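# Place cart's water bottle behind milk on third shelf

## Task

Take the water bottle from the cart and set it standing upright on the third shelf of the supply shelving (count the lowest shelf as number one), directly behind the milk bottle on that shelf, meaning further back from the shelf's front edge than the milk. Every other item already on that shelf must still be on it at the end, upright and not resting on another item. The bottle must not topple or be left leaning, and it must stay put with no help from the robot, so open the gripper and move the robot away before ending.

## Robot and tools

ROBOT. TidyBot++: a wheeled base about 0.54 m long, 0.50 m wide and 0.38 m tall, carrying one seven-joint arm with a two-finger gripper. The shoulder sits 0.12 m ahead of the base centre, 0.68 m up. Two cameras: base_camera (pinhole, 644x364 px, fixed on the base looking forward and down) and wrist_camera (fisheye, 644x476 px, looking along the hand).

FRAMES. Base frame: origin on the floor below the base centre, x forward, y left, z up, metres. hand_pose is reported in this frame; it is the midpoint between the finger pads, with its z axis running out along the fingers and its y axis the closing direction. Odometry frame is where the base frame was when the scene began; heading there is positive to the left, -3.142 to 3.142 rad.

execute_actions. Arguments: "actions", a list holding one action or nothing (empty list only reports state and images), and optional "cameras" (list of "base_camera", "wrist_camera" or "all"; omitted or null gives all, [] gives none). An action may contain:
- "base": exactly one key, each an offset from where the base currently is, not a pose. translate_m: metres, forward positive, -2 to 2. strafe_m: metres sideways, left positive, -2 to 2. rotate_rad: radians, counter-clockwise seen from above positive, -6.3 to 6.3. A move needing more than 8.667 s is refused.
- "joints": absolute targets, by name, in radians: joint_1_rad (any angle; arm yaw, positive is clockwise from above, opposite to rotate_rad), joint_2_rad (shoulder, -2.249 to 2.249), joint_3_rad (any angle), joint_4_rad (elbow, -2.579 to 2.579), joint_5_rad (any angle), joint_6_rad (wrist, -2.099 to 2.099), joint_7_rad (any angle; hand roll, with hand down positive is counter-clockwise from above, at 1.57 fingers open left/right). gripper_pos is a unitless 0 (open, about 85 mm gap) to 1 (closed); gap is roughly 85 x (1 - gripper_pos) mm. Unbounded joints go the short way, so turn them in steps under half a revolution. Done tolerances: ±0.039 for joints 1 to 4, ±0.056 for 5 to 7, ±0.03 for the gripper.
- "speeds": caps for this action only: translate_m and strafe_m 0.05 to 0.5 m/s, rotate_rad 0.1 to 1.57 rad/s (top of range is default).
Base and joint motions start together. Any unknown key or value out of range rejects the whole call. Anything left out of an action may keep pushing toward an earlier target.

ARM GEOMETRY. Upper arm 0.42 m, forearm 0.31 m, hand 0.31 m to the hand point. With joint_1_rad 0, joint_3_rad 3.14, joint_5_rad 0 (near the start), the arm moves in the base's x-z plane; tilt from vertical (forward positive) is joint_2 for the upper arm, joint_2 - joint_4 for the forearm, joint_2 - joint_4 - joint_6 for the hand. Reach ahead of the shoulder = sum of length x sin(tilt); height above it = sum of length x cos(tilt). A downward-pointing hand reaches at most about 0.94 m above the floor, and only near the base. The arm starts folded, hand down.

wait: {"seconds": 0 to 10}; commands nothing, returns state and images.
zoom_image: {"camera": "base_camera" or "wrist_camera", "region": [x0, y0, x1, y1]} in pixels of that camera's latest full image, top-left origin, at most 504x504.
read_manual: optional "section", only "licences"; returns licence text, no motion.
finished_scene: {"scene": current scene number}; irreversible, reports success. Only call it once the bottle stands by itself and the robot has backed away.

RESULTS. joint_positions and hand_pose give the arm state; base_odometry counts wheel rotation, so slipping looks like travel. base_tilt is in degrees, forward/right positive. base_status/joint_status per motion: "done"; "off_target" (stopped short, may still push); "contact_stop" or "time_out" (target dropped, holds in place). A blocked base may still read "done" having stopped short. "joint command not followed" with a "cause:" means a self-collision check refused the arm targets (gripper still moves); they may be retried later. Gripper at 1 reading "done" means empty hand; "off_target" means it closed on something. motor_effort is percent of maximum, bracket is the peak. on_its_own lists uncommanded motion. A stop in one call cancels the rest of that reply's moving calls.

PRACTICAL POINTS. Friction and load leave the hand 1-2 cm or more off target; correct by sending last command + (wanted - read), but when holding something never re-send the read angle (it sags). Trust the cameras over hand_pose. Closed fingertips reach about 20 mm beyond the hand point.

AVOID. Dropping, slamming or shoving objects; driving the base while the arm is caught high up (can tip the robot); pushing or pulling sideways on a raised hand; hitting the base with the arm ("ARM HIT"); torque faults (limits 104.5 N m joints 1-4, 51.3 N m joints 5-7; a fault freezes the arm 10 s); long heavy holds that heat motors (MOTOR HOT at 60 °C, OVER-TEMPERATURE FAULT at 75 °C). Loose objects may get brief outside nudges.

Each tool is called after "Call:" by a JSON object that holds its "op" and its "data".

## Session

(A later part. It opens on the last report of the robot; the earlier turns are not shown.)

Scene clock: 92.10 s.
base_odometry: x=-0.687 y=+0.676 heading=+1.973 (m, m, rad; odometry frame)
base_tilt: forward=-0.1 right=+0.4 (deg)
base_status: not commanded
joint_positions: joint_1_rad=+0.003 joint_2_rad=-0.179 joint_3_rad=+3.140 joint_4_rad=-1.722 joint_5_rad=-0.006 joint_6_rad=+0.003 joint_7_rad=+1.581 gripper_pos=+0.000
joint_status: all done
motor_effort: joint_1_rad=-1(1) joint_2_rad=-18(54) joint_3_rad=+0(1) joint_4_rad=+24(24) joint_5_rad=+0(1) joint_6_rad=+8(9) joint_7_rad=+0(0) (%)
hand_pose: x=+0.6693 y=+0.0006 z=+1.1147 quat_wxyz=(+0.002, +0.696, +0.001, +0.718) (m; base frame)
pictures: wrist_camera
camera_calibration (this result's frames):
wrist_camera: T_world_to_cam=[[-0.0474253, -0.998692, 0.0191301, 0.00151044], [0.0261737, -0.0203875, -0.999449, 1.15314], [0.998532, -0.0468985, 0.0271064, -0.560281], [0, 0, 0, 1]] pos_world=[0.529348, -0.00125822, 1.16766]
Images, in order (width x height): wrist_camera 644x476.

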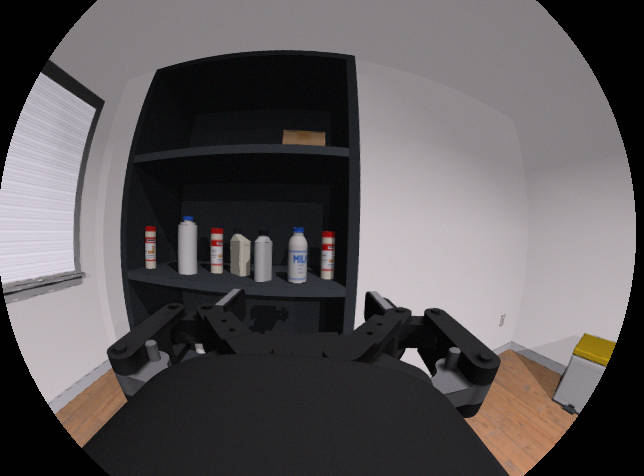

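Call:
{"op": "execute_actions", "data": {"actions": [{"base":{"strafe_m":0.025}}], "cameras": []}}

Call:
{"op": "execute_actions", "data": {"actions": [{"base":{"translate_m":0.48},"speeds":{"translate_m":0.2}}], "cameras": ["wrist_camera"]}}

Scene clock: 94.03 s.
base_odometry: x=-0.710 y=+0.667 heading=+1.973 (m, m, rad; odometry frame)
base_tilt: forward=-0.1 right=+0.4 (deg)
base_status: done
joint_positions: joint_1_rad=+0.001 joint_2_rad=-0.179 joint_3_rad=+3.138 joint_4_rad=-1.722 joint_5_rad=-0.006 joint_6_rad=+0.003 joint_7_rad=+1.581 gripper_pos=+0.000
joint_status: not commanded
motor_effort: joint_1_rad=-1(2) joint_2_rad=-17(19) joint_3_rad=+0(3) joint_4_rad=+24(24) joint_5_rad=-1(0) joint_6_rad=+8(8) joint_7_rad=+0(0) (%)
hand_pose: x=+0.6693 y=+0.0031 z=+1.1140 quat_wxyz=(+0.001, +0.696, +0.003, +0.718) (m; base frame)
pictures: none
No camera images: the call's "cameras" was empty. Leave "cameras" out to get every camera's image.

Scene clock: 97.20 s.
base_odometry: x=-0.899 y=+1.108 heading=+1.974 (m, m, rad; odometry frame)
base_tilt: forward=-0.1 right=+0.4 (deg)
base_status: done
joint_positions: joint_1_rad=+0.001 joint_2_rad=-0.183 joint_3_rad=+3.138 joint_4_rad=-1.724 joint_5_rad=-0.006 joint_6_rad=+0.002 joint_7_rad=+1.581 gripper_pos=+0.000
joint_status: not commanded
motor_effort: joint_1_rad=-1(1) joint_2_rad=-17(21) joint_3_rad=+0(0) joint_4_rad=+24(24) joint_5_rad=+0(0) joint_6_rad=+8(8) joint_7_rad=+0(0) (%)
hand_pose: x=+0.6676 y=+0.0031 z=+1.1147 quat_wxyz=(+0.001, +0.696, +0.003, +0.718) (m; base frame)
pictures: wrist_camera
camera_calibration (this result's frames):
wrist_camera: T_world_to_cam=[[-0.0432173, -0.998873, 0.0196237, 0.00058942], [0.0261587, -0.0207667, -0.999442, 1.15332], [0.998723, -0.0426798, 0.0270266, -0.558526], [0, 0, 0, 1]] pos_world=[0.527669, 0.000701475, 1.16776]
Images, in order (width x height): wrist_camera 644x476.

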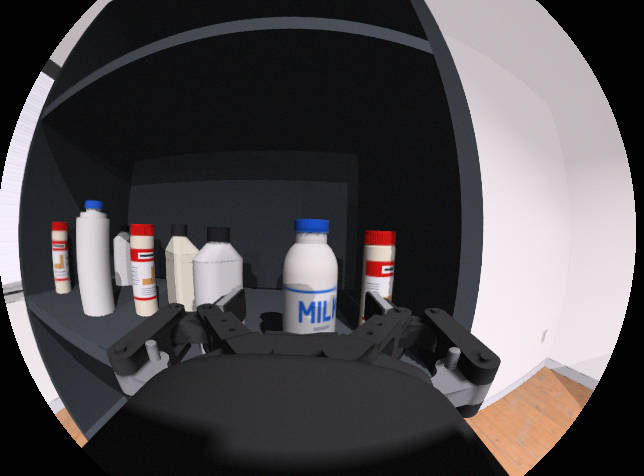

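Call:
{"op": "execute_actions", "data": {"actions": [{"base":{"translate_m":0.1},"speeds":{"translate_m":0.1}}], "cameras": ["wrist_camera"]}}

Scene clock: 99.23 s.
base_odometry: x=-0.938 y=+1.200 heading=+1.974 (m, m, rad; odometry frame)
base_tilt: forward=-0.1 right=+0.4 (deg)
base_status: done
joint_positions: joint_1_rad=+0.001 joint_2_rad=-0.186 joint_3_rad=+3.138 joint_4_rad=-1.725 joint_5_rad=-0.006 joint_6_rad=+0.001 joint_7_rad=+1.581 gripper_pos=+0.000
joint_status: not commanded
motor_effort: joint_1_rad=-1(1) joint_2_rad=-17(21) joint_3_rad=+0(1) joint_4_rad=+23(24) joint_5_rad=-1(1) joint_6_rad=+8(8) joint_7_rad=+0(0) (%)
hand_pose: x=+0.6663 y=+0.0031 z=+1.1159 quat_wxyz=(+0.001, +0.695, +0.003, +0.719) (m; base frame)
pictures: wrist_camera
camera_calibration (this result's frames):
wrist_camera: T_world_to_cam=[[-0.0432579, -0.998873, 0.0195379, 0.000632068], [0.0283032, -0.0207736, -0.999384, 1.15307], [0.998663, -0.0426783, 0.0291699, -0.559557], [0, 0, 0, 1]] pos_world=[0.5262, 0.000703788, 1.16866]
Images, in order (width x height): wrist_camera 644x476.

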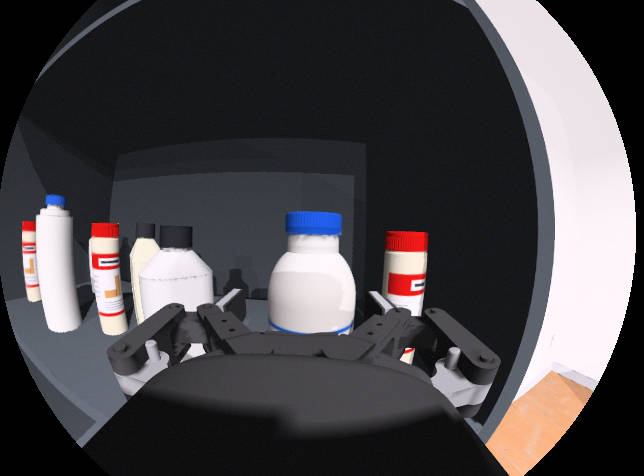

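Call:
{"op": "execute_actions", "data": {"actions": [{"joints":{"gripper_pos":1.0}}], "cameras": []}}

Scene clock: 100.87 s.
base_odometry: x=-0.938 y=+1.200 heading=+1.974 (m, m, rad; odometry frame)
base_tilt: forward=-0.1 right=+0.4 (deg)
base_status: not commanded
joint_positions: joint_1_rad=+0.001 joint_2_rad=-0.186 joint_3_rad=+3.138 joint_4_rad=-1.725 joint_5_rad=-0.006 joint_6_rad=+0.001 joint_7_rad=+1.581 gripper_pos=+0.359
joint_status: gripper_pos off_target (ended at +0.359, target +1.000)
motor_effort: joint_1_rad=-1(2) joint_2_rad=-17(17) joint_3_rad=+0(2) joint_4_rad=+24(24) joint_5_rad=+0(1) joint_6_rad=+8(9) joint_7_rad=+0(0) (%)
hand_pose: x=+0.6663 y=+0.0030 z=+1.1158 quat_wxyz=(+0.001, +0.695, +0.003, +0.719) (m; base frame)
pictures: none
No camera images: the call's "cameras" was empty. Leave "cameras" out to get every camera's image.

Call:
{"op": "execute_actions", "data": {"actions": [{"joints":{"joint_2_rad":-0.24,"joint_4_rad":-1.6,"joint_6_rad":-0.1}}], "cameras": []}}

Call:
{"op": "execute_actions", "data": {"actions": [{"base":{"translate_m":-0.58},"speeds":{"translate_m":0.25}}], "cameras": []}}

Call:
{"op": "execute_actions", "data": {"actions": [{"base":{"strafe_m":0.11},"joints":{"joint_2_rad":0.75,"joint_4_rad":-1.6,"joint_6_rad":0.9}}], "cameras": ["wrist_camera"]}}

Scene clock: 103.87 s.
base_odometry: x=-0.938 y=+1.200 heading=+1.974 (m, m, rad; odometry frame)
base_tilt: forward=-0.1 right=+0.4 (deg)
base_status: not commanded
joint_positions: joint_1_rad=+0.001 joint_2_rad=-0.191 joint_3_rad=+3.138 joint_4_rad=-1.650 joint_5_rad=-0.006 joint_6_rad=-0.098 joint_7_rad=+1.581 gripper_pos=+0.359
joint_status: joint_2_rad off_target (ended at -0.191, target -0.240); joint_4_rad off_target (ended at -1.650, target -1.600); the others done
motor_effort: joint_1_rad=-1(1) joint_2_rad=-23(24) joint_3_rad=+0(0) joint_4_rad=+30(31) joint_5_rad=+0(0) joint_6_rad=+13(14) joint_7_rad=+0(0) (%)
hand_pose: x=+0.6628 y=+0.0032 z=+1.1343 quat_wxyz=(+0.001, +0.702, +0.003, +0.712) (m; base frame)
pictures: none
No camera images: the call's "cameras" was empty. Leave "cameras" out to get every camera's image.

Scene clock: 107.10 s.
base_odometry: x=-0.711 y=+0.666 heading=+1.974 (m, m, rad; odometry frame)
base_tilt: forward=-0.1 right=+0.4 (deg)
base_status: done
joint_positions: joint_1_rad=+0.001 joint_2_rad=-0.207 joint_3_rad=+3.138 joint_4_rad=-1.647 joint_5_rad=-0.006 joint_6_rad=-0.100 joint_7_rad=+1.581 gripper_pos=+0.359
joint_status: not commanded
motor_effort: joint_1_rad=-1(3) joint_2_rad=-21(28) joint_3_rad=+0(3) joint_4_rad=+29(31) joint_5_rad=+0(1) joint_6_rad=+13(14) joint_7_rad=+0(1) (%)
hand_pose: x=+0.6555 y=+0.0030 z=+1.1437 quat_wxyz=(+0.001, +0.696, +0.003, +0.718) (m; base frame)
pictures: none
No camera images: the call's "cameras" was empty. Leave "cameras" out to get every camera's image.

Scene clock: 109.43 s.
base_odometry: x=-0.812 y=+0.623 heading=+1.974 (m, m, rad; odometry frame)
base_tilt: forward=-0.1 right=+0.4 (deg)
base_status: done
joint_positions: joint_1_rad=-0.003 joint_2_rad=+0.787 joint_3_rad=+3.135 joint_4_rad=-1.641 joint_5_rad=-0.006 joint_6_rad=+0.836 joint_7_rad=+1.581 gripper_pos=+0.359
joint_status: joint_4_rad off_target (ended at -1.641, target -1.600); joint_6_rad off_target (ended at +0.836, target +0.900); the others done
motor_effort: joint_1_rad=-1(4) joint_2_rad=-56(60) joint_3_rad=-1(4) joint_4_rad=+23(30) joint_5_rad=+0(2) joint_6_rad=+13(13) joint_7_rad=+0(1) (%)
hand_pose: x=+0.9338 y=+0.0060 z=+0.7344 quat_wxyz=(-0.001, +0.715, +0.002, +0.699) (m; base frame)
pictures: wrist_camera
camera_calibration (this result's frames):
wrist_camera: T_world_to_cam=[[-0.0413463, -0.998974, 0.0184875, 0.0215686], [-0.0271328, -0.0173739, -0.999481, 0.816018], [0.998776, -0.0418264, -0.0263866, -0.774824], [0, 0, 0, 1]] pos_world=[0.796908, 0.00331574, 0.794751]
Images, in order (width x height): wrist_camera 644x476.

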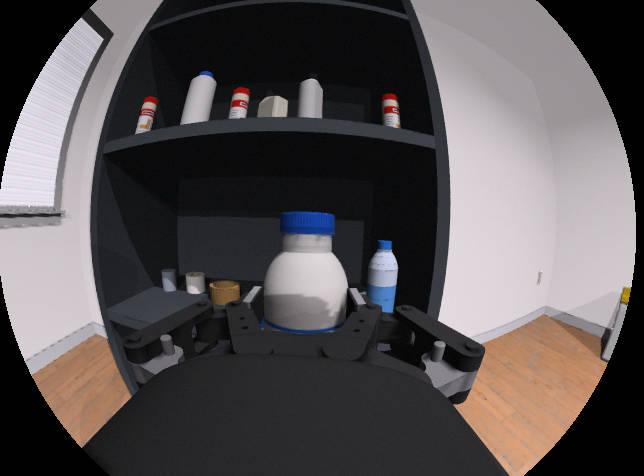

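Call:
{"op": "execute_actions", "data": {"actions": [{"base":{"translate_m":0.29},"speeds":{"translate_m":0.15}}], "cameras": ["wrist_camera"]}}

Scene clock: 112.97 s.
base_odometry: x=-0.926 y=+0.890 heading=+1.974 (m, m, rad; odometry frame)
base_tilt: forward=-0.1 right=+0.4 (deg)
base_status: done
joint_positions: joint_1_rad=-0.003 joint_2_rad=+0.787 joint_3_rad=+3.135 joint_4_rad=-1.639 joint_5_rad=-0.006 joint_6_rad=+0.837 joint_7_rad=+1.581 gripper_pos=+0.359
joint_status: not commanded
motor_effort: joint_1_rad=-1(2) joint_2_rad=-56(58) joint_3_rad=-2(2) joint_4_rad=+23(24) joint_5_rad=+0(0) joint_6_rad=+13(13) joint_7_rad=+0(0) (%)
hand_pose: x=+0.9344 y=+0.0060 z=+0.7359 quat_wxyz=(-0.001, +0.714, +0.002, +0.701) (m; base frame)
pictures: wrist_camera
camera_calibration (this result's frames):
wrist_camera: T_world_to_cam=[[-0.0414333, -0.998973, 0.0183218, 0.0217604], [-0.0236312, -0.0173526, -0.99957, 0.814339], [0.998862, -0.0418484, -0.0228879, -0.777964], [0, 0, 0, 1]] pos_world=[0.797223, 0.00331245, 0.795784]
Images, in order (width x height): wrist_camera 644x476.

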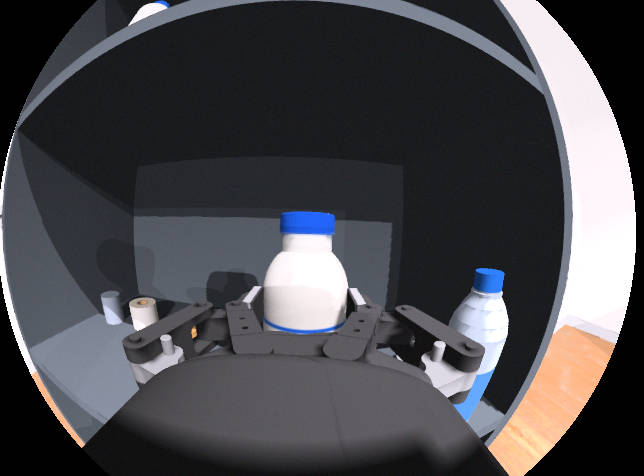

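Call:
{"op": "execute_actions", "data": {"actions": [{"joints":{"joint_2_rad":0.9,"joint_6_rad":0.93}}], "cameras": []}}

Scene clock: 114.63 s.
base_odometry: x=-0.926 y=+0.890 heading=+1.974 (m, m, rad; odometry frame)
base_tilt: forward=-0.1 right=+0.4 (deg)
base_status: not commanded
joint_positions: joint_1_rad=-0.003 joint_2_rad=+0.895 joint_3_rad=+3.135 joint_4_rad=-1.612 joint_5_rad=-0.006 joint_6_rad=+0.899 joint_7_rad=+1.581 gripper_pos=+0.999
joint_status: all done
on_its_own: gripper_pos moved +0.640 to your old target +1.000
motor_effort: joint_1_rad=+0(0) joint_2_rad=-49(57) joint_3_rad=-1(1) joint_4_rad=+16(23) joint_5_rad=-1(0) joint_6_rad=+8(13) joint_7_rad=+0(0) (%)
hand_pose: x=+0.9447 y=+0.0058 z=+0.6803 quat_wxyz=(+0.000, +0.720, +0.002, +0.694) (m; base frame)
pictures: none
No camera images: the call's "cameras" was empty. Leave "cameras" out to get every camera's image.

Call:
{"op": "execute_actions", "data": {"actions": []}}

Scene clock: 115.13 s.
base_odometry: x=-0.926 y=+0.890 heading=+1.974 (m, m, rad; odometry frame)
base_tilt: forward=-0.1 right=+0.4 (deg)
base_status: not commanded
joint_positions: joint_1_rad=-0.003 joint_2_rad=+0.895 joint_3_rad=+3.135 joint_4_rad=-1.612 joint_5_rad=-0.006 joint_6_rad=+0.899 joint_7_rad=+1.581 gripper_pos=+0.999
joint_status: all done
motor_effort: joint_1_rad=-1(0) joint_2_rad=-49(57) joint_3_rad=-1(1) joint_4_rad=+16(23) joint_5_rad=-1(0) joint_6_rad=+8(13) joint_7_rad=+0(0) (%)
hand_pose: x=+0.9447 y=+0.0058 z=+0.6803 quat_wxyz=(+0.000, +0.720, +0.002, +0.694) (m; base frame)
pictures: base_camera, wrist_camera
camera_calibration (this result's frames):
wrist_camera: T_world_to_cam=[[-0.0417607, -0.998946, 0.0190373, 0.0228539], [-0.0425012, -0.0172605, -0.998947, 0.776403], [0.998223, -0.0425259, -0.0417356, -0.776176], [0, 0, 0, 1]] pos_world=[0.808749, 0.00322335, 0.742756]
Images, in order (width x height): base_camera 644x364, wrist_camera 644x476.

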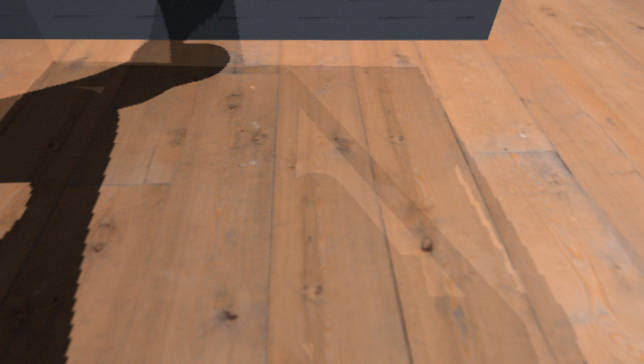

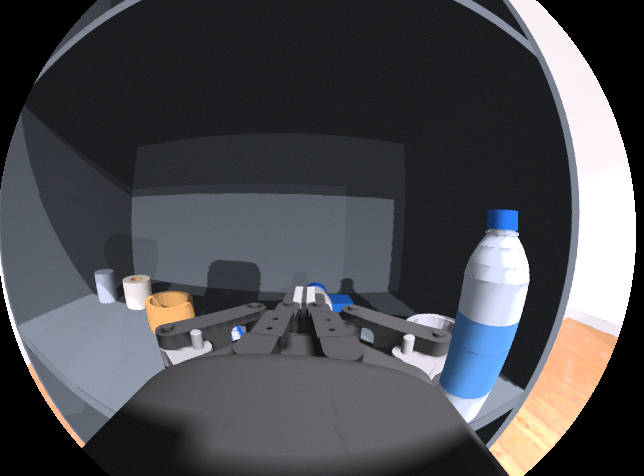

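Call:
{"op": "execute_actions", "data": {"actions": [{"base":{"translate_m":-0.15},"speeds":{"translate_m":0.15},"joints":{"joint_2_rad":0.75,"joint_6_rad":0.45,"gripper_pos":0.0}}]}}

Scene clock: 117.63 s.
base_odometry: x=-0.867 y=+0.752 heading=+1.975 (m, m, rad; odometry frame)
base_tilt: forward=-0.1 right=+0.4 (deg)
base_status: done
joint_positions: joint_1_rad=-0.003 joint_2_rad=+0.758 joint_3_rad=+3.135 joint_4_rad=-1.611 joint_5_rad=-0.006 joint_6_rad=+0.478 joint_7_rad=+1.581 gripper_pos=+0.000
joint_status: all done
motor_effort: joint_1_rad=-1(1) joint_2_rad=-48(52) joint_3_rad=-1(2) joint_4_rad=+18(19) joint_5_rad=-1(1) joint_6_rad=+8(8) joint_7_rad=+0(0) (%)
hand_pose: x=+0.9231 y=+0.0068 z=+0.6644 quat_wxyz=(-0.002, +0.811, +0.003, +0.585) (m; base frame)
pictures: base_camera, wrist_camera
camera_calibration (this result's frames):
wrist_camera: T_world_to_cam=[[-0.0311664, -0.999055, 0.0302917, 0.00593254], [-0.319948, -0.0187398, -0.94725, 0.981396], [0.946922, -0.0392141, -0.319062, -0.523634], [0, 0, 0, 1]] pos_world=[0.810022, 0.00378431, 0.762376]
Images, in order (width x height): base_camera 644x364, wrist_camera 644x476.

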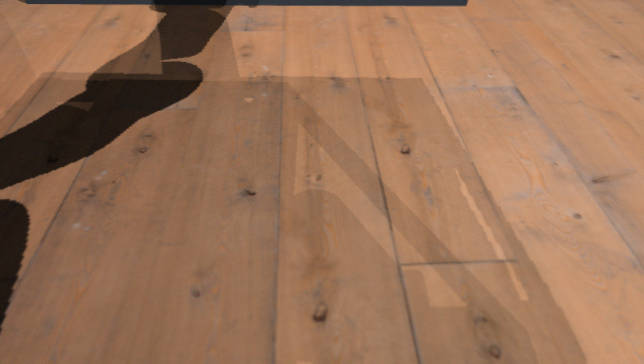

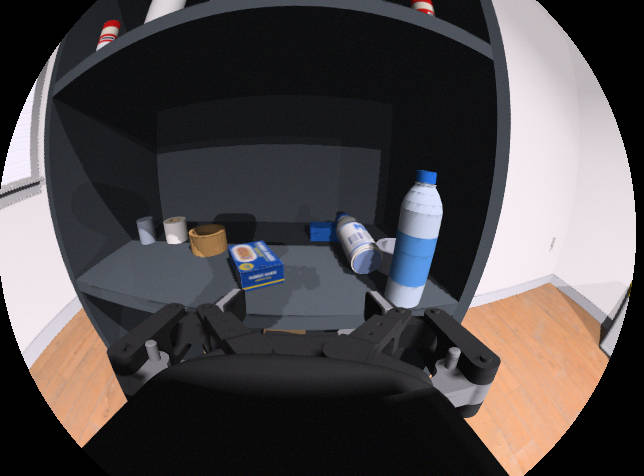

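Call:
{"op": "execute_actions", "data": {"actions": [{"base":{"strafe_m":-0.11},"joints":{"joint_2_rad":0.9,"joint_4_rad":-1.6,"joint_6_rad":0.95}}], "cameras": ["wrist_camera"]}}

Scene clock: 121.23 s.
base_odometry: x=-0.766 y=+0.795 heading=+1.975 (m, m, rad; odometry frame)
base_tilt: forward=-0.1 right=+0.4 (deg)
base_status: done
joint_positions: joint_1_rad=+0.004 joint_2_rad=+0.891 joint_3_rad=+3.138 joint_4_rad=-1.611 joint_5_rad=-0.006 joint_6_rad=+0.923 joint_7_rad=+1.581 gripper_pos=+0.000
joint_status: all done
motor_effort: joint_1_rad=-1(4) joint_2_rad=-50(52) joint_3_rad=-1(3) joint_4_rad=+17(18) joint_5_rad=-1(1) joint_6_rad=+8(9) joint_7_rad=+0(1) (%)
hand_pose: x=+0.9452 y=-0.0020 z=+0.6921 quat_wxyz=(+0.004, +0.710, -0.001, +0.705) (m; base frame)
pictures: wrist_camera
camera_calibration (this result's frames):
wrist_camera: T_world_to_cam=[[-0.0518884, -0.998443, 0.020472, 0.0234539], [-0.0128997, -0.0198278, -0.99972, 0.760701], [0.99857, -0.0521379, -0.0118508, -0.79754], [0, 0, 0, 1]] pos_world=[0.807429, -0.00308163, 0.750557]
Images, in order (width x height): wrist_camera 644x476.

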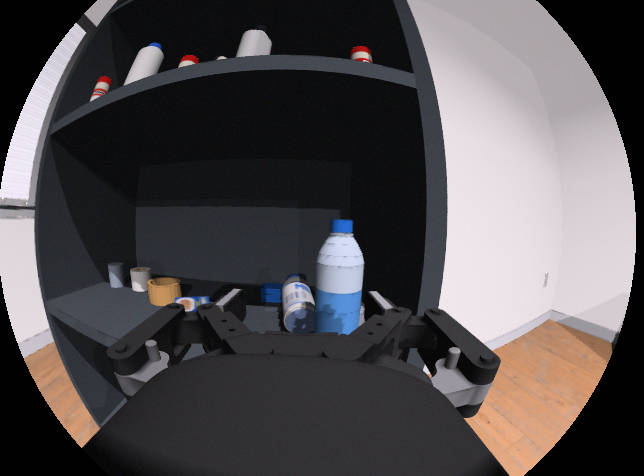

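Call:
{"op": "execute_actions", "data": {"actions": [{"base":{"strafe_m":-0.045}}], "cameras": []}}

Call:
{"op": "execute_actions", "data": {"actions": [{"base":{"translate_m":0.15},"speeds":{"translate_m":0.1}}], "cameras": ["wrist_camera"]}}

Scene clock: 123.57 s.
base_odometry: x=-0.724 y=+0.812 heading=+1.975 (m, m, rad; odometry frame)
base_tilt: forward=-0.1 right=+0.4 (deg)
base_status: done
joint_positions: joint_1_rad=+0.005 joint_2_rad=+0.891 joint_3_rad=+3.140 joint_4_rad=-1.610 joint_5_rad=-0.006 joint_6_rad=+0.923 joint_7_rad=+1.581 gripper_pos=+0.000
joint_status: not commanded
motor_effort: joint_1_rad=-1(4) joint_2_rad=-49(51) joint_3_rad=-1(3) joint_4_rad=+17(17) joint_5_rad=-1(0) joint_6_rad=+8(9) joint_7_rad=+0(0) (%)
hand_pose: x=+0.9452 y=-0.0033 z=+0.6921 quat_wxyz=(+0.005, +0.710, -0.001, +0.705) (m; base frame)
pictures: none
No camera images: the call's "cameras" was empty. Leave "cameras" out to get every camera's image.

Scene clock: 125.63 s.
base_odometry: x=-0.783 y=+0.950 heading=+1.974 (m, m, rad; odometry frame)
base_tilt: forward=-0.1 right=+0.4 (deg)
base_status: done
joint_positions: joint_1_rad=+0.005 joint_2_rad=+0.891 joint_3_rad=+3.140 joint_4_rad=-1.610 joint_5_rad=-0.006 joint_6_rad=+0.923 joint_7_rad=+1.581 gripper_pos=+0.000
joint_status: not commanded
motor_effort: joint_1_rad=-1(0) joint_2_rad=-49(52) joint_3_rad=-1(1) joint_4_rad=+17(18) joint_5_rad=-1(1) joint_6_rad=+8(9) joint_7_rad=-1(0) (%)
hand_pose: x=+0.9454 y=-0.0033 z=+0.6924 quat_wxyz=(+0.005, +0.709, -0.001, +0.705) (m; base frame)
pictures: wrist_camera
camera_calibration (this result's frames):
wrist_camera: T_world_to_cam=[[-0.0535886, -0.99833, 0.0215823, 0.0229131], [-0.012382, -0.0209474, -0.999704, 0.760411], [0.998486, -0.0538399, -0.0112387, -0.798128], [0, 0, 0, 1]] pos_world=[0.807564, -0.00416775, 0.750721]
Images, in order (width x height): wrist_camera 644x476.

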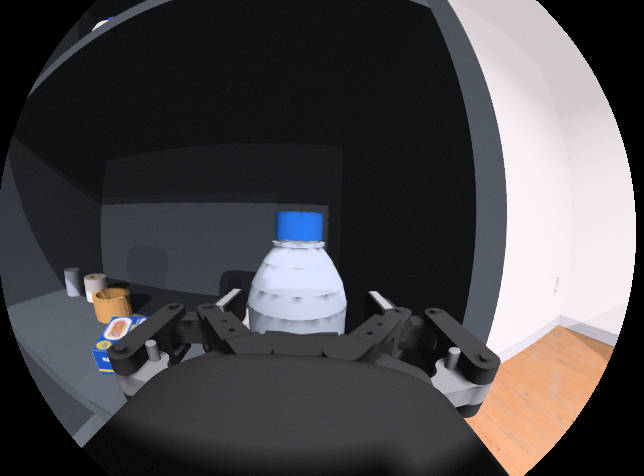

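Call:
{"op": "execute_actions", "data": {"actions": [{"joints":{"gripper_pos":1.0}}], "cameras": []}}

Call:
{"op": "execute_actions", "data": {"actions": [{"joints":{"joint_2_rad":0.75}}], "cameras": []}}

Call:
{"op": "execute_actions", "data": {"actions": [{"base":{"translate_m":-0.3},"speeds":{"translate_m":0.2}}], "cameras": []}}

Scene clock: 128.13 s.
base_odometry: x=-0.783 y=+0.950 heading=+1.974 (m, m, rad; odometry frame)
base_tilt: forward=-0.1 right=+0.4 (deg)
base_status: not commanded
joint_positions: joint_1_rad=+0.004 joint_2_rad=+0.891 joint_3_rad=+3.140 joint_4_rad=-1.610 joint_5_rad=-0.006 joint_6_rad=+0.923 joint_7_rad=+1.581 gripper_pos=+0.303
joint_status: gripper_pos off_target (ended at +0.303, target +1.000)
motor_effort: joint_1_rad=-1(1) joint_2_rad=-48(50) joint_3_rad=-2(2) joint_4_rad=+17(17) joint_5_rad=-1(2) joint_6_rad=+8(8) joint_7_rad=-1(1) (%)
hand_pose: x=+0.9454 y=-0.0022 z=+0.6925 quat_wxyz=(+0.004, +0.709, -0.001, +0.705) (m; base frame)
pictures: none
No camera images: the call's "cameras" was empty. Leave "cameras" out to get every camera's image.

Scene clock: 129.37 s.
base_odometry: x=-0.783 y=+0.950 heading=+1.974 (m, m, rad; odometry frame)
base_tilt: forward=-0.1 right=+0.4 (deg)
base_status: not commanded
joint_positions: joint_1_rad=+0.004 joint_2_rad=+0.800 joint_3_rad=+3.140 joint_4_rad=-1.623 joint_5_rad=-0.006 joint_6_rad=+0.923 joint_7_rad=+1.581 gripper_pos=+0.303
joint_status: joint_2_rad off_target (ended at +0.800, target +0.750)
motor_effort: joint_1_rad=+0(1) joint_2_rad=-56(61) joint_3_rad=-1(1) joint_4_rad=+23(23) joint_5_rad=-1(0) joint_6_rad=+13(14) joint_7_rad=+0(1) (%)
hand_pose: x=+0.9384 y=-0.0021 z=+0.7607 quat_wxyz=(+0.004, +0.681, -0.001, +0.732) (m; base frame)
pictures: none
No camera images: the call's "cameras" was empty. Leave "cameras" out to get every camera's image.

Scene clock: 131.67 s.
base_odometry: x=-0.665 y=+0.675 heading=+1.974 (m, m, rad; odometry frame)
base_tilt: forward=-0.1 right=+0.4 (deg)
base_status: done
joint_positions: joint_1_rad=+0.003 joint_2_rad=+0.800 joint_3_rad=+3.140 joint_4_rad=-1.623 joint_5_rad=-0.006 joint_6_rad=+0.923 joint_7_rad=+1.581 gripper_pos=+0.303
joint_status: not commanded
motor_effort: joint_1_rad=-1(2) joint_2_rad=-57(62) joint_3_rad=-1(3) joint_4_rad=+23(24) joint_5_rad=+0(1) joint_6_rad=+13(14) joint_7_rad=+0(0) (%)
hand_pose: x=+0.9383 y=-0.0018 z=+0.7608 quat_wxyz=(+0.004, +0.681, -0.001, +0.732) (m; base frame)
pictures: none
No camera images: the call's "cameras" was empty. Leave "cameras" out to get every camera's image.

Call:
{"op": "execute_actions", "data": {"actions": [{"base":{"strafe_m":0.045},"joints":{"joint_2_rad":-0.27,"joint_4_rad":-1.54,"joint_6_rad":-0.16}}]}}

Scene clock: 135.20 s.
base_odometry: x=-0.706 y=+0.657 heading=+1.975 (m, m, rad; odometry frame)
base_tilt: forward=-0.1 right=+0.4 (deg)
base_status: done
joint_positions: joint_1_rad=-0.004 joint_2_rad=-0.235 joint_3_rad=+3.137 joint_4_rad=-1.585 joint_5_rad=-0.006 joint_6_rad=-0.158 joint_7_rad=+1.581 gripper_pos=+0.303
joint_status: joint_4_rad off_target (ended at -1.585, target -1.540); the others done
motor_effort: joint_1_rad=-1(4) joint_2_rad=-21(61) joint_3_rad=+0(3) joint_4_rad=+29(30) joint_5_rad=-1(1) joint_6_rad=+13(13) joint_7_rad=-1(1) (%)
hand_pose: x=+0.6381 y=+0.0064 z=+1.1799 quat_wxyz=(-0.001, +0.684, +0.005, +0.729) (m; base frame)
pictures: base_camera, wrist_camera
camera_calibration (this result's frames):
wrist_camera: T_world_to_cam=[[-0.0371948, -0.999138, 0.0184536, -0.00109595], [0.058579, -0.0206146, -0.99807, 1.19697], [0.99759, -0.036042, 0.0592953, -0.568092], [0, 0, 0, 1]] pos_world=[0.496564, 0.00310491, 1.22837]
Images, in order (width x height): base_camera 644x364, wrist_camera 644x476.

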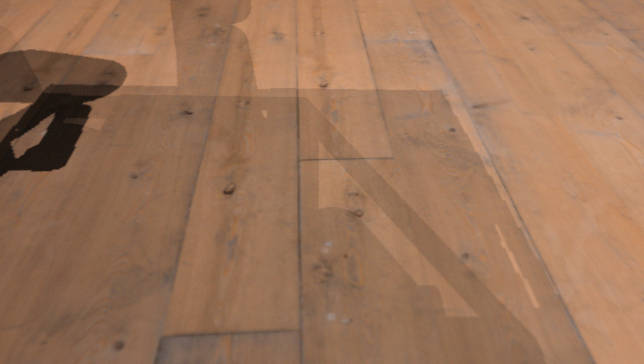

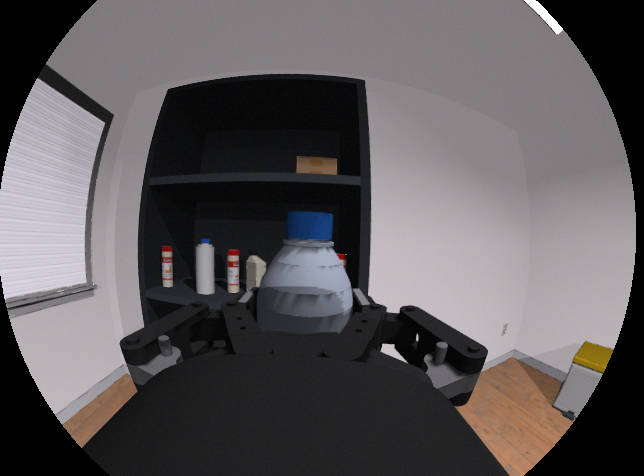

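Call:
{"op": "execute_actions", "data": {"actions": [{"base":{"translate_m":0.5},"speeds":{"translate_m":0.25}}]}}

Scene clock: 138.53 s.
base_odometry: x=-0.903 y=+1.116 heading=+1.975 (m, m, rad; odometry frame)
base_tilt: forward=-0.1 right=+0.4 (deg)
base_status: done
joint_positions: joint_1_rad=-0.004 joint_2_rad=-0.237 joint_3_rad=+3.137 joint_4_rad=-1.585 joint_5_rad=-0.006 joint_6_rad=-0.159 joint_7_rad=+1.581 gripper_pos=+0.303
joint_status: not commanded
motor_effort: joint_1_rad=+0(0) joint_2_rad=-21(25) joint_3_rad=+0(1) joint_4_rad=+30(30) joint_5_rad=+0(0) joint_6_rad=+13(13) joint_7_rad=+0(0) (%)
hand_pose: x=+0.6373 y=+0.0064 z=+1.1803 quat_wxyz=(-0.001, +0.684, +0.005, +0.729) (m; base frame)
pictures: base_camera, wrist_camera
camera_calibration (this result's frames):
wrist_camera: T_world_to_cam=[[-0.0371864, -0.999138, 0.0184617, -0.0011505], [0.0586162, -0.0206235, -0.998068, 1.19741], [0.997588, -0.0360324, 0.0593325, -0.567315], [0, 0, 0, 1]] pos_world=[0.495716, 0.00310353, 1.22878]
Images, in order (width x height): base_camera 644x364, wrist_camera 644x476.

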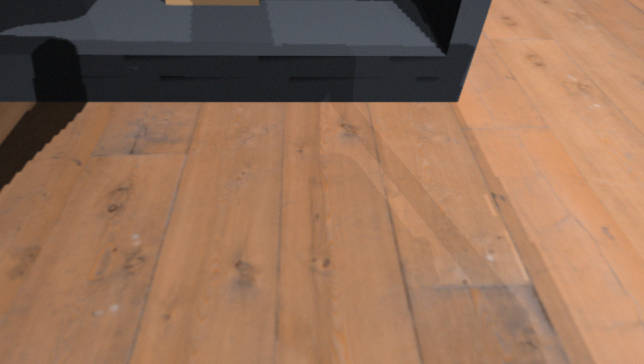

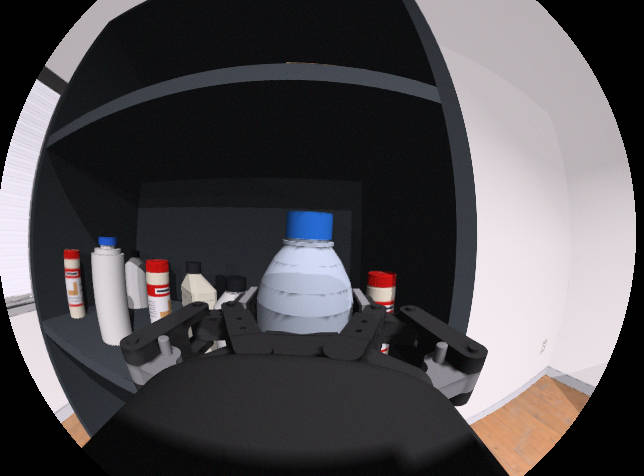

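Call:
{"op": "execute_actions", "data": {"actions": [{"base":{"translate_m":0.28},"speeds":{"translate_m":0.1}}], "cameras": ["wrist_camera"]}}

Scene clock: 142.80 s.
base_odometry: x=-1.013 y=+1.374 heading=+1.975 (m, m, rad; odometry frame)
base_tilt: forward=-0.1 right=+0.4 (deg)
base_status: done
joint_positions: joint_1_rad=-0.004 joint_2_rad=-0.239 joint_3_rad=+3.137 joint_4_rad=-1.585 joint_5_rad=-0.006 joint_6_rad=-0.160 joint_7_rad=+1.581 gripper_pos=+0.303
joint_status: not commanded
motor_effort: joint_1_rad=+0(0) joint_2_rad=-21(24) joint_3_rad=+0(1) joint_4_rad=+29(31) joint_5_rad=-1(1) joint_6_rad=+12(13) joint_7_rad=+0(0) (%)
hand_pose: x=+0.6364 y=+0.0064 z=+1.1812 quat_wxyz=(-0.001, +0.684, +0.005, +0.730) (m; base frame)
pictures: wrist_camera
camera_calibration (this result's frames):
wrist_camera: T_world_to_cam=[[-0.0372116, -0.999138, 0.018402, -0.00111707], [0.0601021, -0.0206191, -0.997979, 1.19727], [0.997498, -0.0360304, 0.0608176, -0.56815], [0, 0, 0, 1]] pos_world=[0.494728, 0.00309989, 1.22943]
Images, in order (width x height): wrist_camera 644x476.

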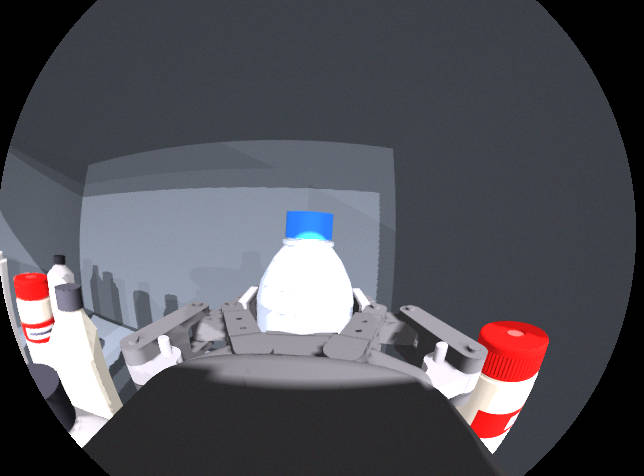

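Call:
{"op": "execute_actions", "data": {"actions": [{"joints":{"joint_2_rad":-0.24,"joint_4_rad":-1.68,"joint_6_rad":-0.06}}], "cameras": []}}

Scene clock: 144.30 s.
base_odometry: x=-1.013 y=+1.374 heading=+1.975 (m, m, rad; odometry frame)
base_tilt: forward=-0.1 right=+0.4 (deg)
base_status: not commanded
joint_positions: joint_1_rad=-0.004 joint_2_rad=-0.239 joint_3_rad=+3.137 joint_4_rad=-1.670 joint_5_rad=-0.006 joint_6_rad=-0.100 joint_7_rad=+1.581 gripper_pos=+0.304
joint_status: all done
motor_effort: joint_1_rad=-1(1) joint_2_rad=-15(21) joint_3_rad=+0(1) joint_4_rad=+25(29) joint_5_rad=-1(2) joint_6_rad=+9(13) joint_7_rad=-1(1) (%)
hand_pose: x=+0.6418 y=+0.0063 z=+1.1465 quat_wxyz=(-0.001, +0.693, +0.005, +0.721) (m; base frame)
pictures: none
No camera images: the call's "cameras" was empty. Leave "cameras" out to get every camera's image.

Call:
{"op": "execute_actions", "data": {"actions": [{"joints":{"gripper_pos":0.0}}], "cameras": []}}

Call:
{"op": "execute_actions", "data": {"actions": [{"base":{"translate_m":-0.78},"speeds":{"translate_m":0.2}}], "cameras": ["wrist_camera"]}}

Scene clock: 146.23 s.
base_odometry: x=-1.013 y=+1.374 heading=+1.975 (m, m, rad; odometry frame)
base_tilt: forward=-0.1 right=+0.4 (deg)
base_status: not commanded
joint_positions: joint_1_rad=-0.004 joint_2_rad=-0.239 joint_3_rad=+3.137 joint_4_rad=-1.670 joint_5_rad=-0.006 joint_6_rad=-0.094 joint_7_rad=+1.581 gripper_pos=+0.000
joint_status: all done
motor_effort: joint_1_rad=-1(1) joint_2_rad=-15(15) joint_3_rad=+0(0) joint_4_rad=+23(25) joint_5_rad=-1(2) joint_6_rad=+8(9) joint_7_rad=+0(1) (%)
hand_pose: x=+0.6417 y=+0.0063 z=+1.1484 quat_wxyz=(-0.001, +0.691, +0.005, +0.723) (m; base frame)
pictures: none
No camera images: the call's "cameras" was empty. Leave "cameras" out to get every camera's image.

Scene clock: 150.93 s.
base_odometry: x=-0.706 y=+0.656 heading=+1.975 (m, m, rad; odometry frame)
base_tilt: forward=-0.2 right=+0.4 (deg)
base_status: done
joint_positions: joint_1_rad=-0.004 joint_2_rad=-0.239 joint_3_rad=+3.138 joint_4_rad=-1.670 joint_5_rad=-0.006 joint_6_rad=-0.091 joint_7_rad=+1.581 gripper_pos=+0.000
joint_status: not commanded
motor_effort: joint_1_rad=-1(3) joint_2_rad=-15(20) joint_3_rad=+0(2) joint_4_rad=+23(25) joint_5_rad=-1(1) joint_6_rad=+8(8) joint_7_rad=+0(0) (%)
hand_pose: x=+0.6414 y=+0.0061 z=+1.1495 quat_wxyz=(-0.001, +0.690, +0.005, +0.724) (m; base frame)
pictures: wrist_camera
camera_calibration (this result's frames):
wrist_camera: T_world_to_cam=[[-0.0377335, -0.999107, 0.0190261, -0.00108814], [0.0432313, -0.020654, -0.998852, 1.17723], [0.998352, -0.0368677, 0.043972, -0.552396], [0, 0, 0, 1]] pos_world=[0.500552, 0.00286167, 1.20019]
Images, in order (width x height): wrist_camera 644x476.

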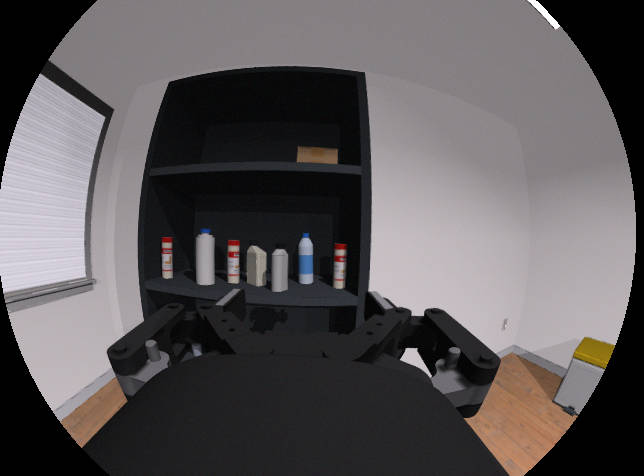

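Call:
{"op": "execute_actions", "data": {"actions": [{"joints":{"joint_2_rad":0.9,"joint_4_rad":-0.9,"joint_6_rad":-0.6}}], "cameras": ["wrist_camera"]}}

Scene clock: 156.67 s.
base_odometry: x=-0.706 y=+0.656 heading=+1.975 (m, m, rad; odometry frame)
base_tilt: forward=-0.1 right=+0.4 (deg)
base_status: not commanded
joint_positions: joint_1_rad=-0.004 joint_2_rad=+0.893 joint_3_rad=+3.138 joint_4_rad=-0.918 joint_5_rad=-0.006 joint_6_rad=-0.568 joint_7_rad=+1.581 gripper_pos=+0.000
joint_status: all done
motor_effort: joint_1_rad=+0(2) joint_2_rad=-55(58) joint_3_rad=-1(1) joint_4_rad=+21(24) joint_5_rad=+0(1) joint_6_rad=+5(8) joint_7_rad=+0(0) (%)
hand_pose: x=+0.9672 y=+0.0079 z=+0.6457 quat_wxyz=(-0.003, +0.928, +0.005, +0.372) (m; base frame)
pictures: wrist_camera
camera_calibration (this result's frames):
wrist_camera: T_world_to_cam=[[-0.00724554, -0.999094, 0.041942, -0.021602], [-0.726396, -0.023567, -0.686872, 1.20284], [0.687238, -0.0354433, -0.725567, -0.0576783], [0, 0, 0, 1]] pos_world=[0.913222, 0.00472064, 0.785254]
Images, in order (width x height): wrist_camera 644x476.

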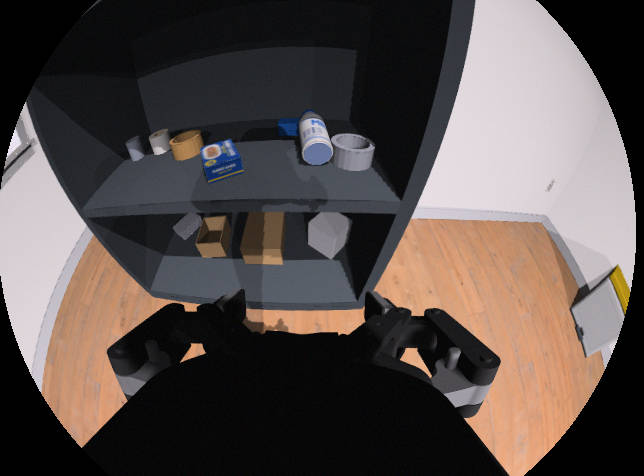

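Call:
{"op": "execute_actions", "data": {"actions": [{"base":{"translate_m":0.3},"speeds":{"translate_m":0.15}}], "cameras": ["wrist_camera"]}}

Scene clock: 160.77 s.
base_odometry: x=-0.825 y=+0.932 heading=+1.975 (m, m, rad; odometry frame)
base_tilt: forward=-0.1 right=+0.4 (deg)
base_status: done
joint_positions: joint_1_rad=-0.004 joint_2_rad=+0.893 joint_3_rad=+3.138 joint_4_rad=-0.915 joint_5_rad=-0.006 joint_6_rad=-0.569 joint_7_rad=+1.581 gripper_pos=+0.000
joint_status: not commanded
motor_effort: joint_1_rad=-1(0) joint_2_rad=-54(57) joint_3_rad=-1(2) joint_4_rad=+21(22) joint_5_rad=+0(1) joint_6_rad=+5(6) joint_7_rad=+0(0) (%)
hand_pose: x=+0.9677 y=+0.0079 z=+0.6468 quat_wxyz=(-0.003, +0.928, +0.005, +0.373) (m; base frame)
pictures: wrist_camera
camera_calibration (this result's frames):
wrist_camera: T_world_to_cam=[[-0.0073067, -0.999094, 0.0419196, -0.0215702], [-0.725361, -0.0235606, -0.687966, 1.20373], [0.68833, -0.0354336, -0.724532, -0.0589629], [0, 0, 0, 1]] pos_world=[0.913568, 0.0047207, 0.786309]
Images, in order (width x height): wrist_camera 644x476.

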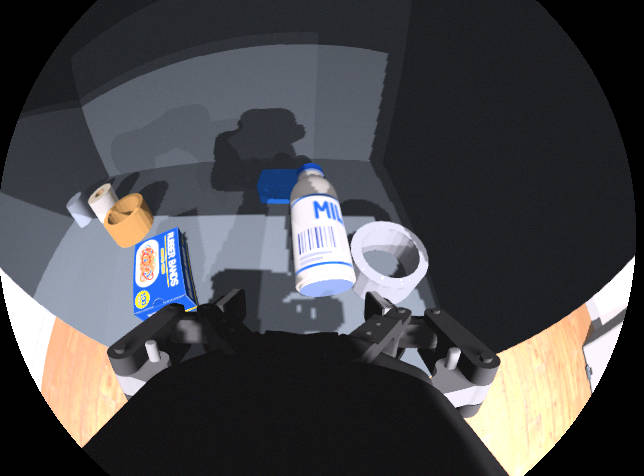

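Call:
{"op": "execute_actions", "data": {"actions": [{"base":{"strafe_m":-0.015}}], "cameras": []}}

Call:
{"op": "execute_actions", "data": {"actions": [{"base":{"translate_m":0.07},"speeds":{"translate_m":0.1}}], "cameras": ["wrist_camera"]}}

Scene clock: 162.57 s.
base_odometry: x=-0.811 y=+0.938 heading=+1.976 (m, m, rad; odometry frame)
base_tilt: forward=-0.1 right=+0.4 (deg)
base_status: done
joint_positions: joint_1_rad=+0.002 joint_2_rad=+0.893 joint_3_rad=+3.138 joint_4_rad=-0.915 joint_5_rad=-0.006 joint_6_rad=-0.569 joint_7_rad=+1.581 gripper_pos=+0.000
joint_status: not commanded
motor_effort: joint_1_rad=-1(3) joint_2_rad=-55(58) joint_3_rad=-1(2) joint_4_rad=+21(22) joint_5_rad=-1(0) joint_6_rad=+6(6) joint_7_rad=+0(0) (%)
hand_pose: x=+0.9678 y=+0.0025 z=+0.6469 quat_wxyz=(-0.002, +0.928, +0.002, +0.373) (m; base frame)
pictures: none
No camera images: the call's "cameras" was empty. Leave "cameras" out to get every camera's image.

Scene clock: 163.83 s.
base_odometry: x=-0.838 y=+1.003 heading=+1.975 (m, m, rad; odometry frame)
base_tilt: forward=-0.1 right=+0.4 (deg)
base_status: done
joint_positions: joint_1_rad=+0.002 joint_2_rad=+0.893 joint_3_rad=+3.138 joint_4_rad=-0.914 joint_5_rad=-0.006 joint_6_rad=-0.570 joint_7_rad=+1.581 gripper_pos=+0.000
joint_status: not commanded
motor_effort: joint_1_rad=-1(3) joint_2_rad=-55(57) joint_3_rad=-1(2) joint_4_rad=+21(23) joint_5_rad=-1(0) joint_6_rad=+6(6) joint_7_rad=+0(1) (%)
hand_pose: x=+0.9679 y=+0.0026 z=+0.6472 quat_wxyz=(-0.002, +0.928, +0.003, +0.373) (m; base frame)
pictures: wrist_camera
camera_calibration (this result's frames):
wrist_camera: T_world_to_cam=[[-0.013634, -0.999028, 0.0419166, -0.0208287], [-0.725426, -0.0189683, -0.688039, 1.20405], [0.688165, -0.0397881, -0.724462, -0.0588772], [0, 0, 0, 1]] pos_world=[0.91368, -0.000312406, 0.78665]
Images, in order (width x height): wrist_camera 644x476.

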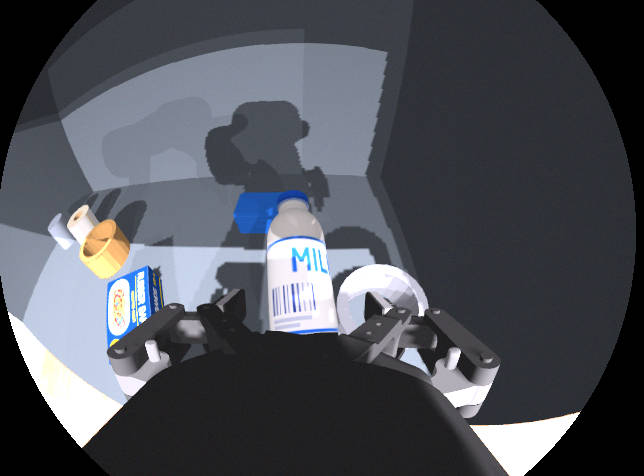

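Call:
{"op": "execute_actions", "data": {"actions": [{"joints":{"joint_2_rad":0.95}}], "cameras": ["wrist_camera"]}}

Scene clock: 165.63 s.
base_odometry: x=-0.838 y=+1.003 heading=+1.975 (m, m, rad; odometry frame)
base_tilt: forward=-0.1 right=+0.4 (deg)
base_status: not commanded
joint_positions: joint_1_rad=+0.002 joint_2_rad=+0.940 joint_3_rad=+3.138 joint_4_rad=-0.911 joint_5_rad=-0.006 joint_6_rad=-0.570 joint_7_rad=+1.581 gripper_pos=+0.000
joint_status: all done
motor_effort: joint_1_rad=-1(1) joint_2_rad=-56(57) joint_3_rad=-1(1) joint_4_rad=+21(22) joint_5_rad=-1(1) joint_6_rad=+6(6) joint_7_rad=+0(0) (%)
hand_pose: x=+0.9662 y=+0.0026 z=+0.6092 quat_wxyz=(-0.002, +0.936, +0.002, +0.353) (m; base frame)
pictures: wrist_camera
camera_calibration (this result's frames):
wrist_camera: T_world_to_cam=[[-0.0117948, -0.999033, 0.0423664, -0.0213085], [-0.754871, -0.0188902, -0.655601, 1.18535], [0.655767, -0.0397138, -0.753918, -0.0359793], [0, 0, 0, 1]] pos_world=[0.918127, -0.000325273, 0.750893]
Images, in order (width x height): wrist_camera 644x476.

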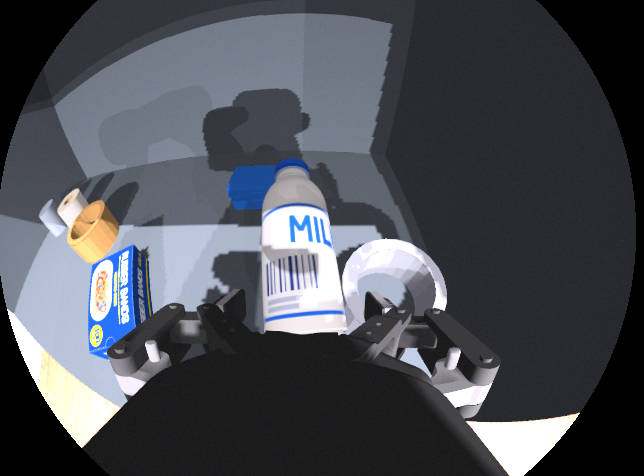

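Call:
{"op": "execute_actions", "data": {"actions": [{"joints":{"gripper_pos":1.0}}], "cameras": ["wrist_camera"]}}

Scene clock: 167.37 s.
base_odometry: x=-0.838 y=+1.003 heading=+1.976 (m, m, rad; odometry frame)
base_tilt: forward=-0.1 right=+0.4 (deg)
base_status: not commanded
joint_positions: joint_1_rad=+0.002 joint_2_rad=+0.930 joint_3_rad=+3.138 joint_4_rad=-0.895 joint_5_rad=-0.006 joint_6_rad=-0.570 joint_7_rad=+1.581 gripper_pos=+0.999
joint_status: all done
motor_effort: joint_1_rad=-1(1) joint_2_rad=-54(56) joint_3_rad=-1(1) joint_4_rad=+20(21) joint_5_rad=-1(0) joint_6_rad=+5(5) joint_7_rad=+0(0) (%)
hand_pose: x=+0.9721 y=+0.0028 z=+0.6262 quat_wxyz=(-0.002, +0.931, +0.003, +0.365) (m; base frame)
pictures: wrist_camera
camera_calibration (this result's frames):
wrist_camera: T_world_to_cam=[[-0.0126925, -0.999035, 0.0420556, -0.020676], [-0.737015, -0.019077, -0.675607, 1.19621], [0.675757, -0.0395707, -0.736061, -0.0576283], [0, 0, 0, 1]] pos_world=[0.920301, -0.000116514, 0.766617]
Images, in order (width x height): wrist_camera 644x476.

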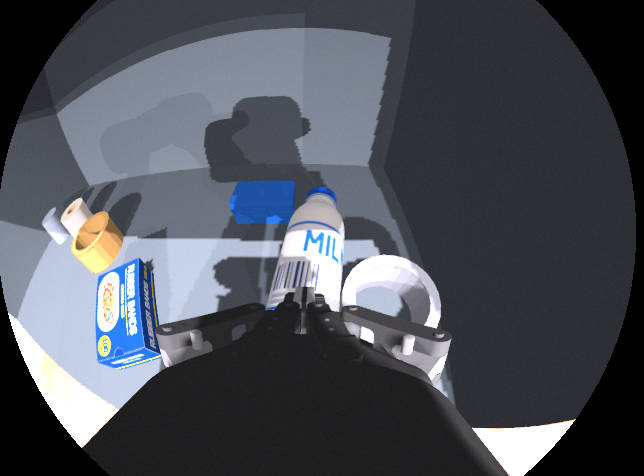

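Call:
{"op": "execute_actions", "data": {"actions": [{"joints":{"gripper_pos":0.0}}], "cameras": []}}

Call:
{"op": "execute_actions", "data": {"actions": [{"joints":{"joint_2_rad":0.985,"joint_4_rad":-0.9}}], "cameras": ["wrist_camera"]}}

Scene clock: 170.90 s.
base_odometry: x=-0.838 y=+1.003 heading=+1.976 (m, m, rad; odometry frame)
base_tilt: forward=-0.1 right=+0.4 (deg)
base_status: not commanded
joint_positions: joint_1_rad=+0.002 joint_2_rad=+0.934 joint_3_rad=+3.138 joint_4_rad=-0.894 joint_5_rad=-0.006 joint_6_rad=-0.570 joint_7_rad=+1.581 gripper_pos=+0.000
joint_status: all done
motor_effort: joint_1_rad=-2(1) joint_2_rad=-55(56) joint_3_rad=-1(1) joint_4_rad=+21(22) joint_5_rad=-1(0) joint_6_rad=+6(6) joint_7_rad=+0(0) (%)
hand_pose: x=+0.9720 y=+0.0028 z=+0.6230 quat_wxyz=(-0.002, +0.932, +0.003, +0.363) (m; base frame)
pictures: none
No camera images: the call's "cameras" was empty. Leave "cameras" out to get every camera's image.

Scene clock: 171.73 s.
base_odometry: x=-0.838 y=+1.003 heading=+1.976 (m, m, rad; odometry frame)
base_tilt: forward=-0.1 right=+0.4 (deg)
base_status: not commanded
joint_positions: joint_1_rad=+0.002 joint_2_rad=+0.965 joint_3_rad=+3.138 joint_4_rad=-0.893 joint_5_rad=-0.006 joint_6_rad=-0.570 joint_7_rad=+1.581 gripper_pos=+0.000
joint_status: all done
motor_effort: joint_1_rad=+0(2) joint_2_rad=-54(58) joint_3_rad=-1(1) joint_4_rad=+20(21) joint_5_rad=-1(2) joint_6_rad=+5(5) joint_7_rad=+0(1) (%)
hand_pose: x=+0.9700 y=+0.0031 z=+0.5968 quat_wxyz=(-0.002, +0.937, +0.003, +0.349) (m; base frame)
pictures: wrist_camera
camera_calibration (this result's frames):
wrist_camera: T_world_to_cam=[[-0.0109221, -0.999042, 0.0423863, -0.0210854], [-0.75954, -0.0192812, -0.650174, 1.18149], [0.650369, -0.0392954, -0.758602, -0.039746], [0, 0, 0, 1]] pos_world=[0.923011, 0.000153634, 0.738919]
Images, in order (width x height): wrist_camera 644x476.

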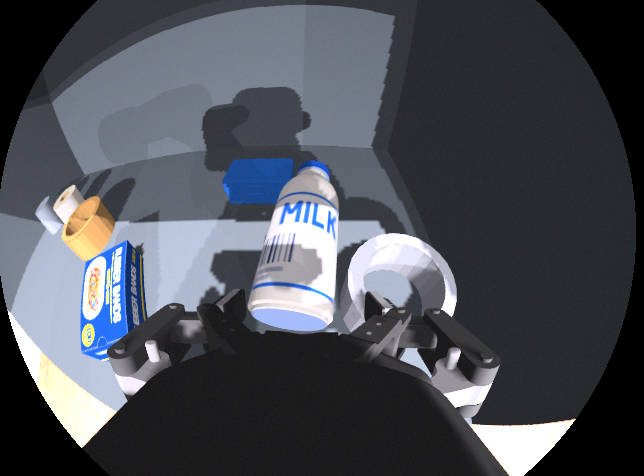

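Call:
{"op": "execute_actions", "data": {"actions": [{"base":{"translate_m":0.05},"speeds":{"translate_m":0.08}}], "cameras": ["wrist_camera"]}}

Scene clock: 173.90 s.
base_odometry: x=-0.858 y=+1.049 heading=+1.975 (m, m, rad; odometry frame)
base_tilt: forward=-0.1 right=+0.4 (deg)
base_status: done
joint_positions: joint_1_rad=+0.002 joint_2_rad=+0.965 joint_3_rad=+3.138 joint_4_rad=-0.893 joint_5_rad=-0.006 joint_6_rad=-0.570 joint_7_rad=+1.581 gripper_pos=+0.000
joint_status: not commanded
motor_effort: joint_1_rad=-1(1) joint_2_rad=-52(55) joint_3_rad=-2(2) joint_4_rad=+19(21) joint_5_rad=-2(2) joint_6_rad=+4(6) joint_7_rad=+0(1) (%)
hand_pose: x=+0.9700 y=+0.0031 z=+0.5966 quat_wxyz=(-0.002, +0.937, +0.003, +0.349) (m; base frame)
pictures: wrist_camera
camera_calibration (this result's frames):
wrist_camera: T_world_to_cam=[[-0.0108672, -0.999042, 0.0423904, -0.0211001], [-0.759831, -0.0193079, -0.649833, 1.18135], [0.650029, -0.0392714, -0.758894, -0.0394216], [0, 0, 0, 1]] pos_world=[0.923023, 0.000181371, 0.738659]
Images, in order (width x height): wrist_camera 644x476.

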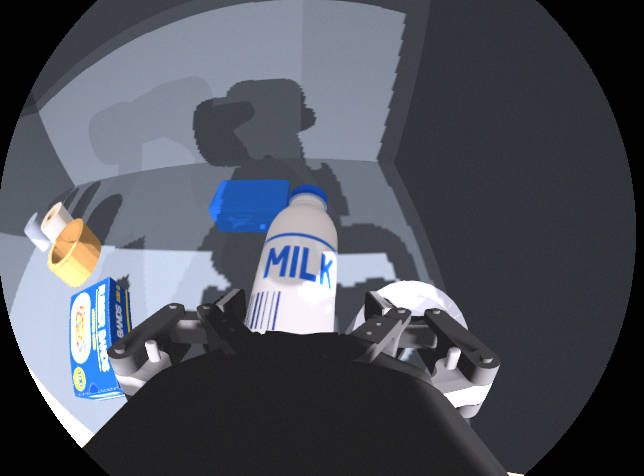

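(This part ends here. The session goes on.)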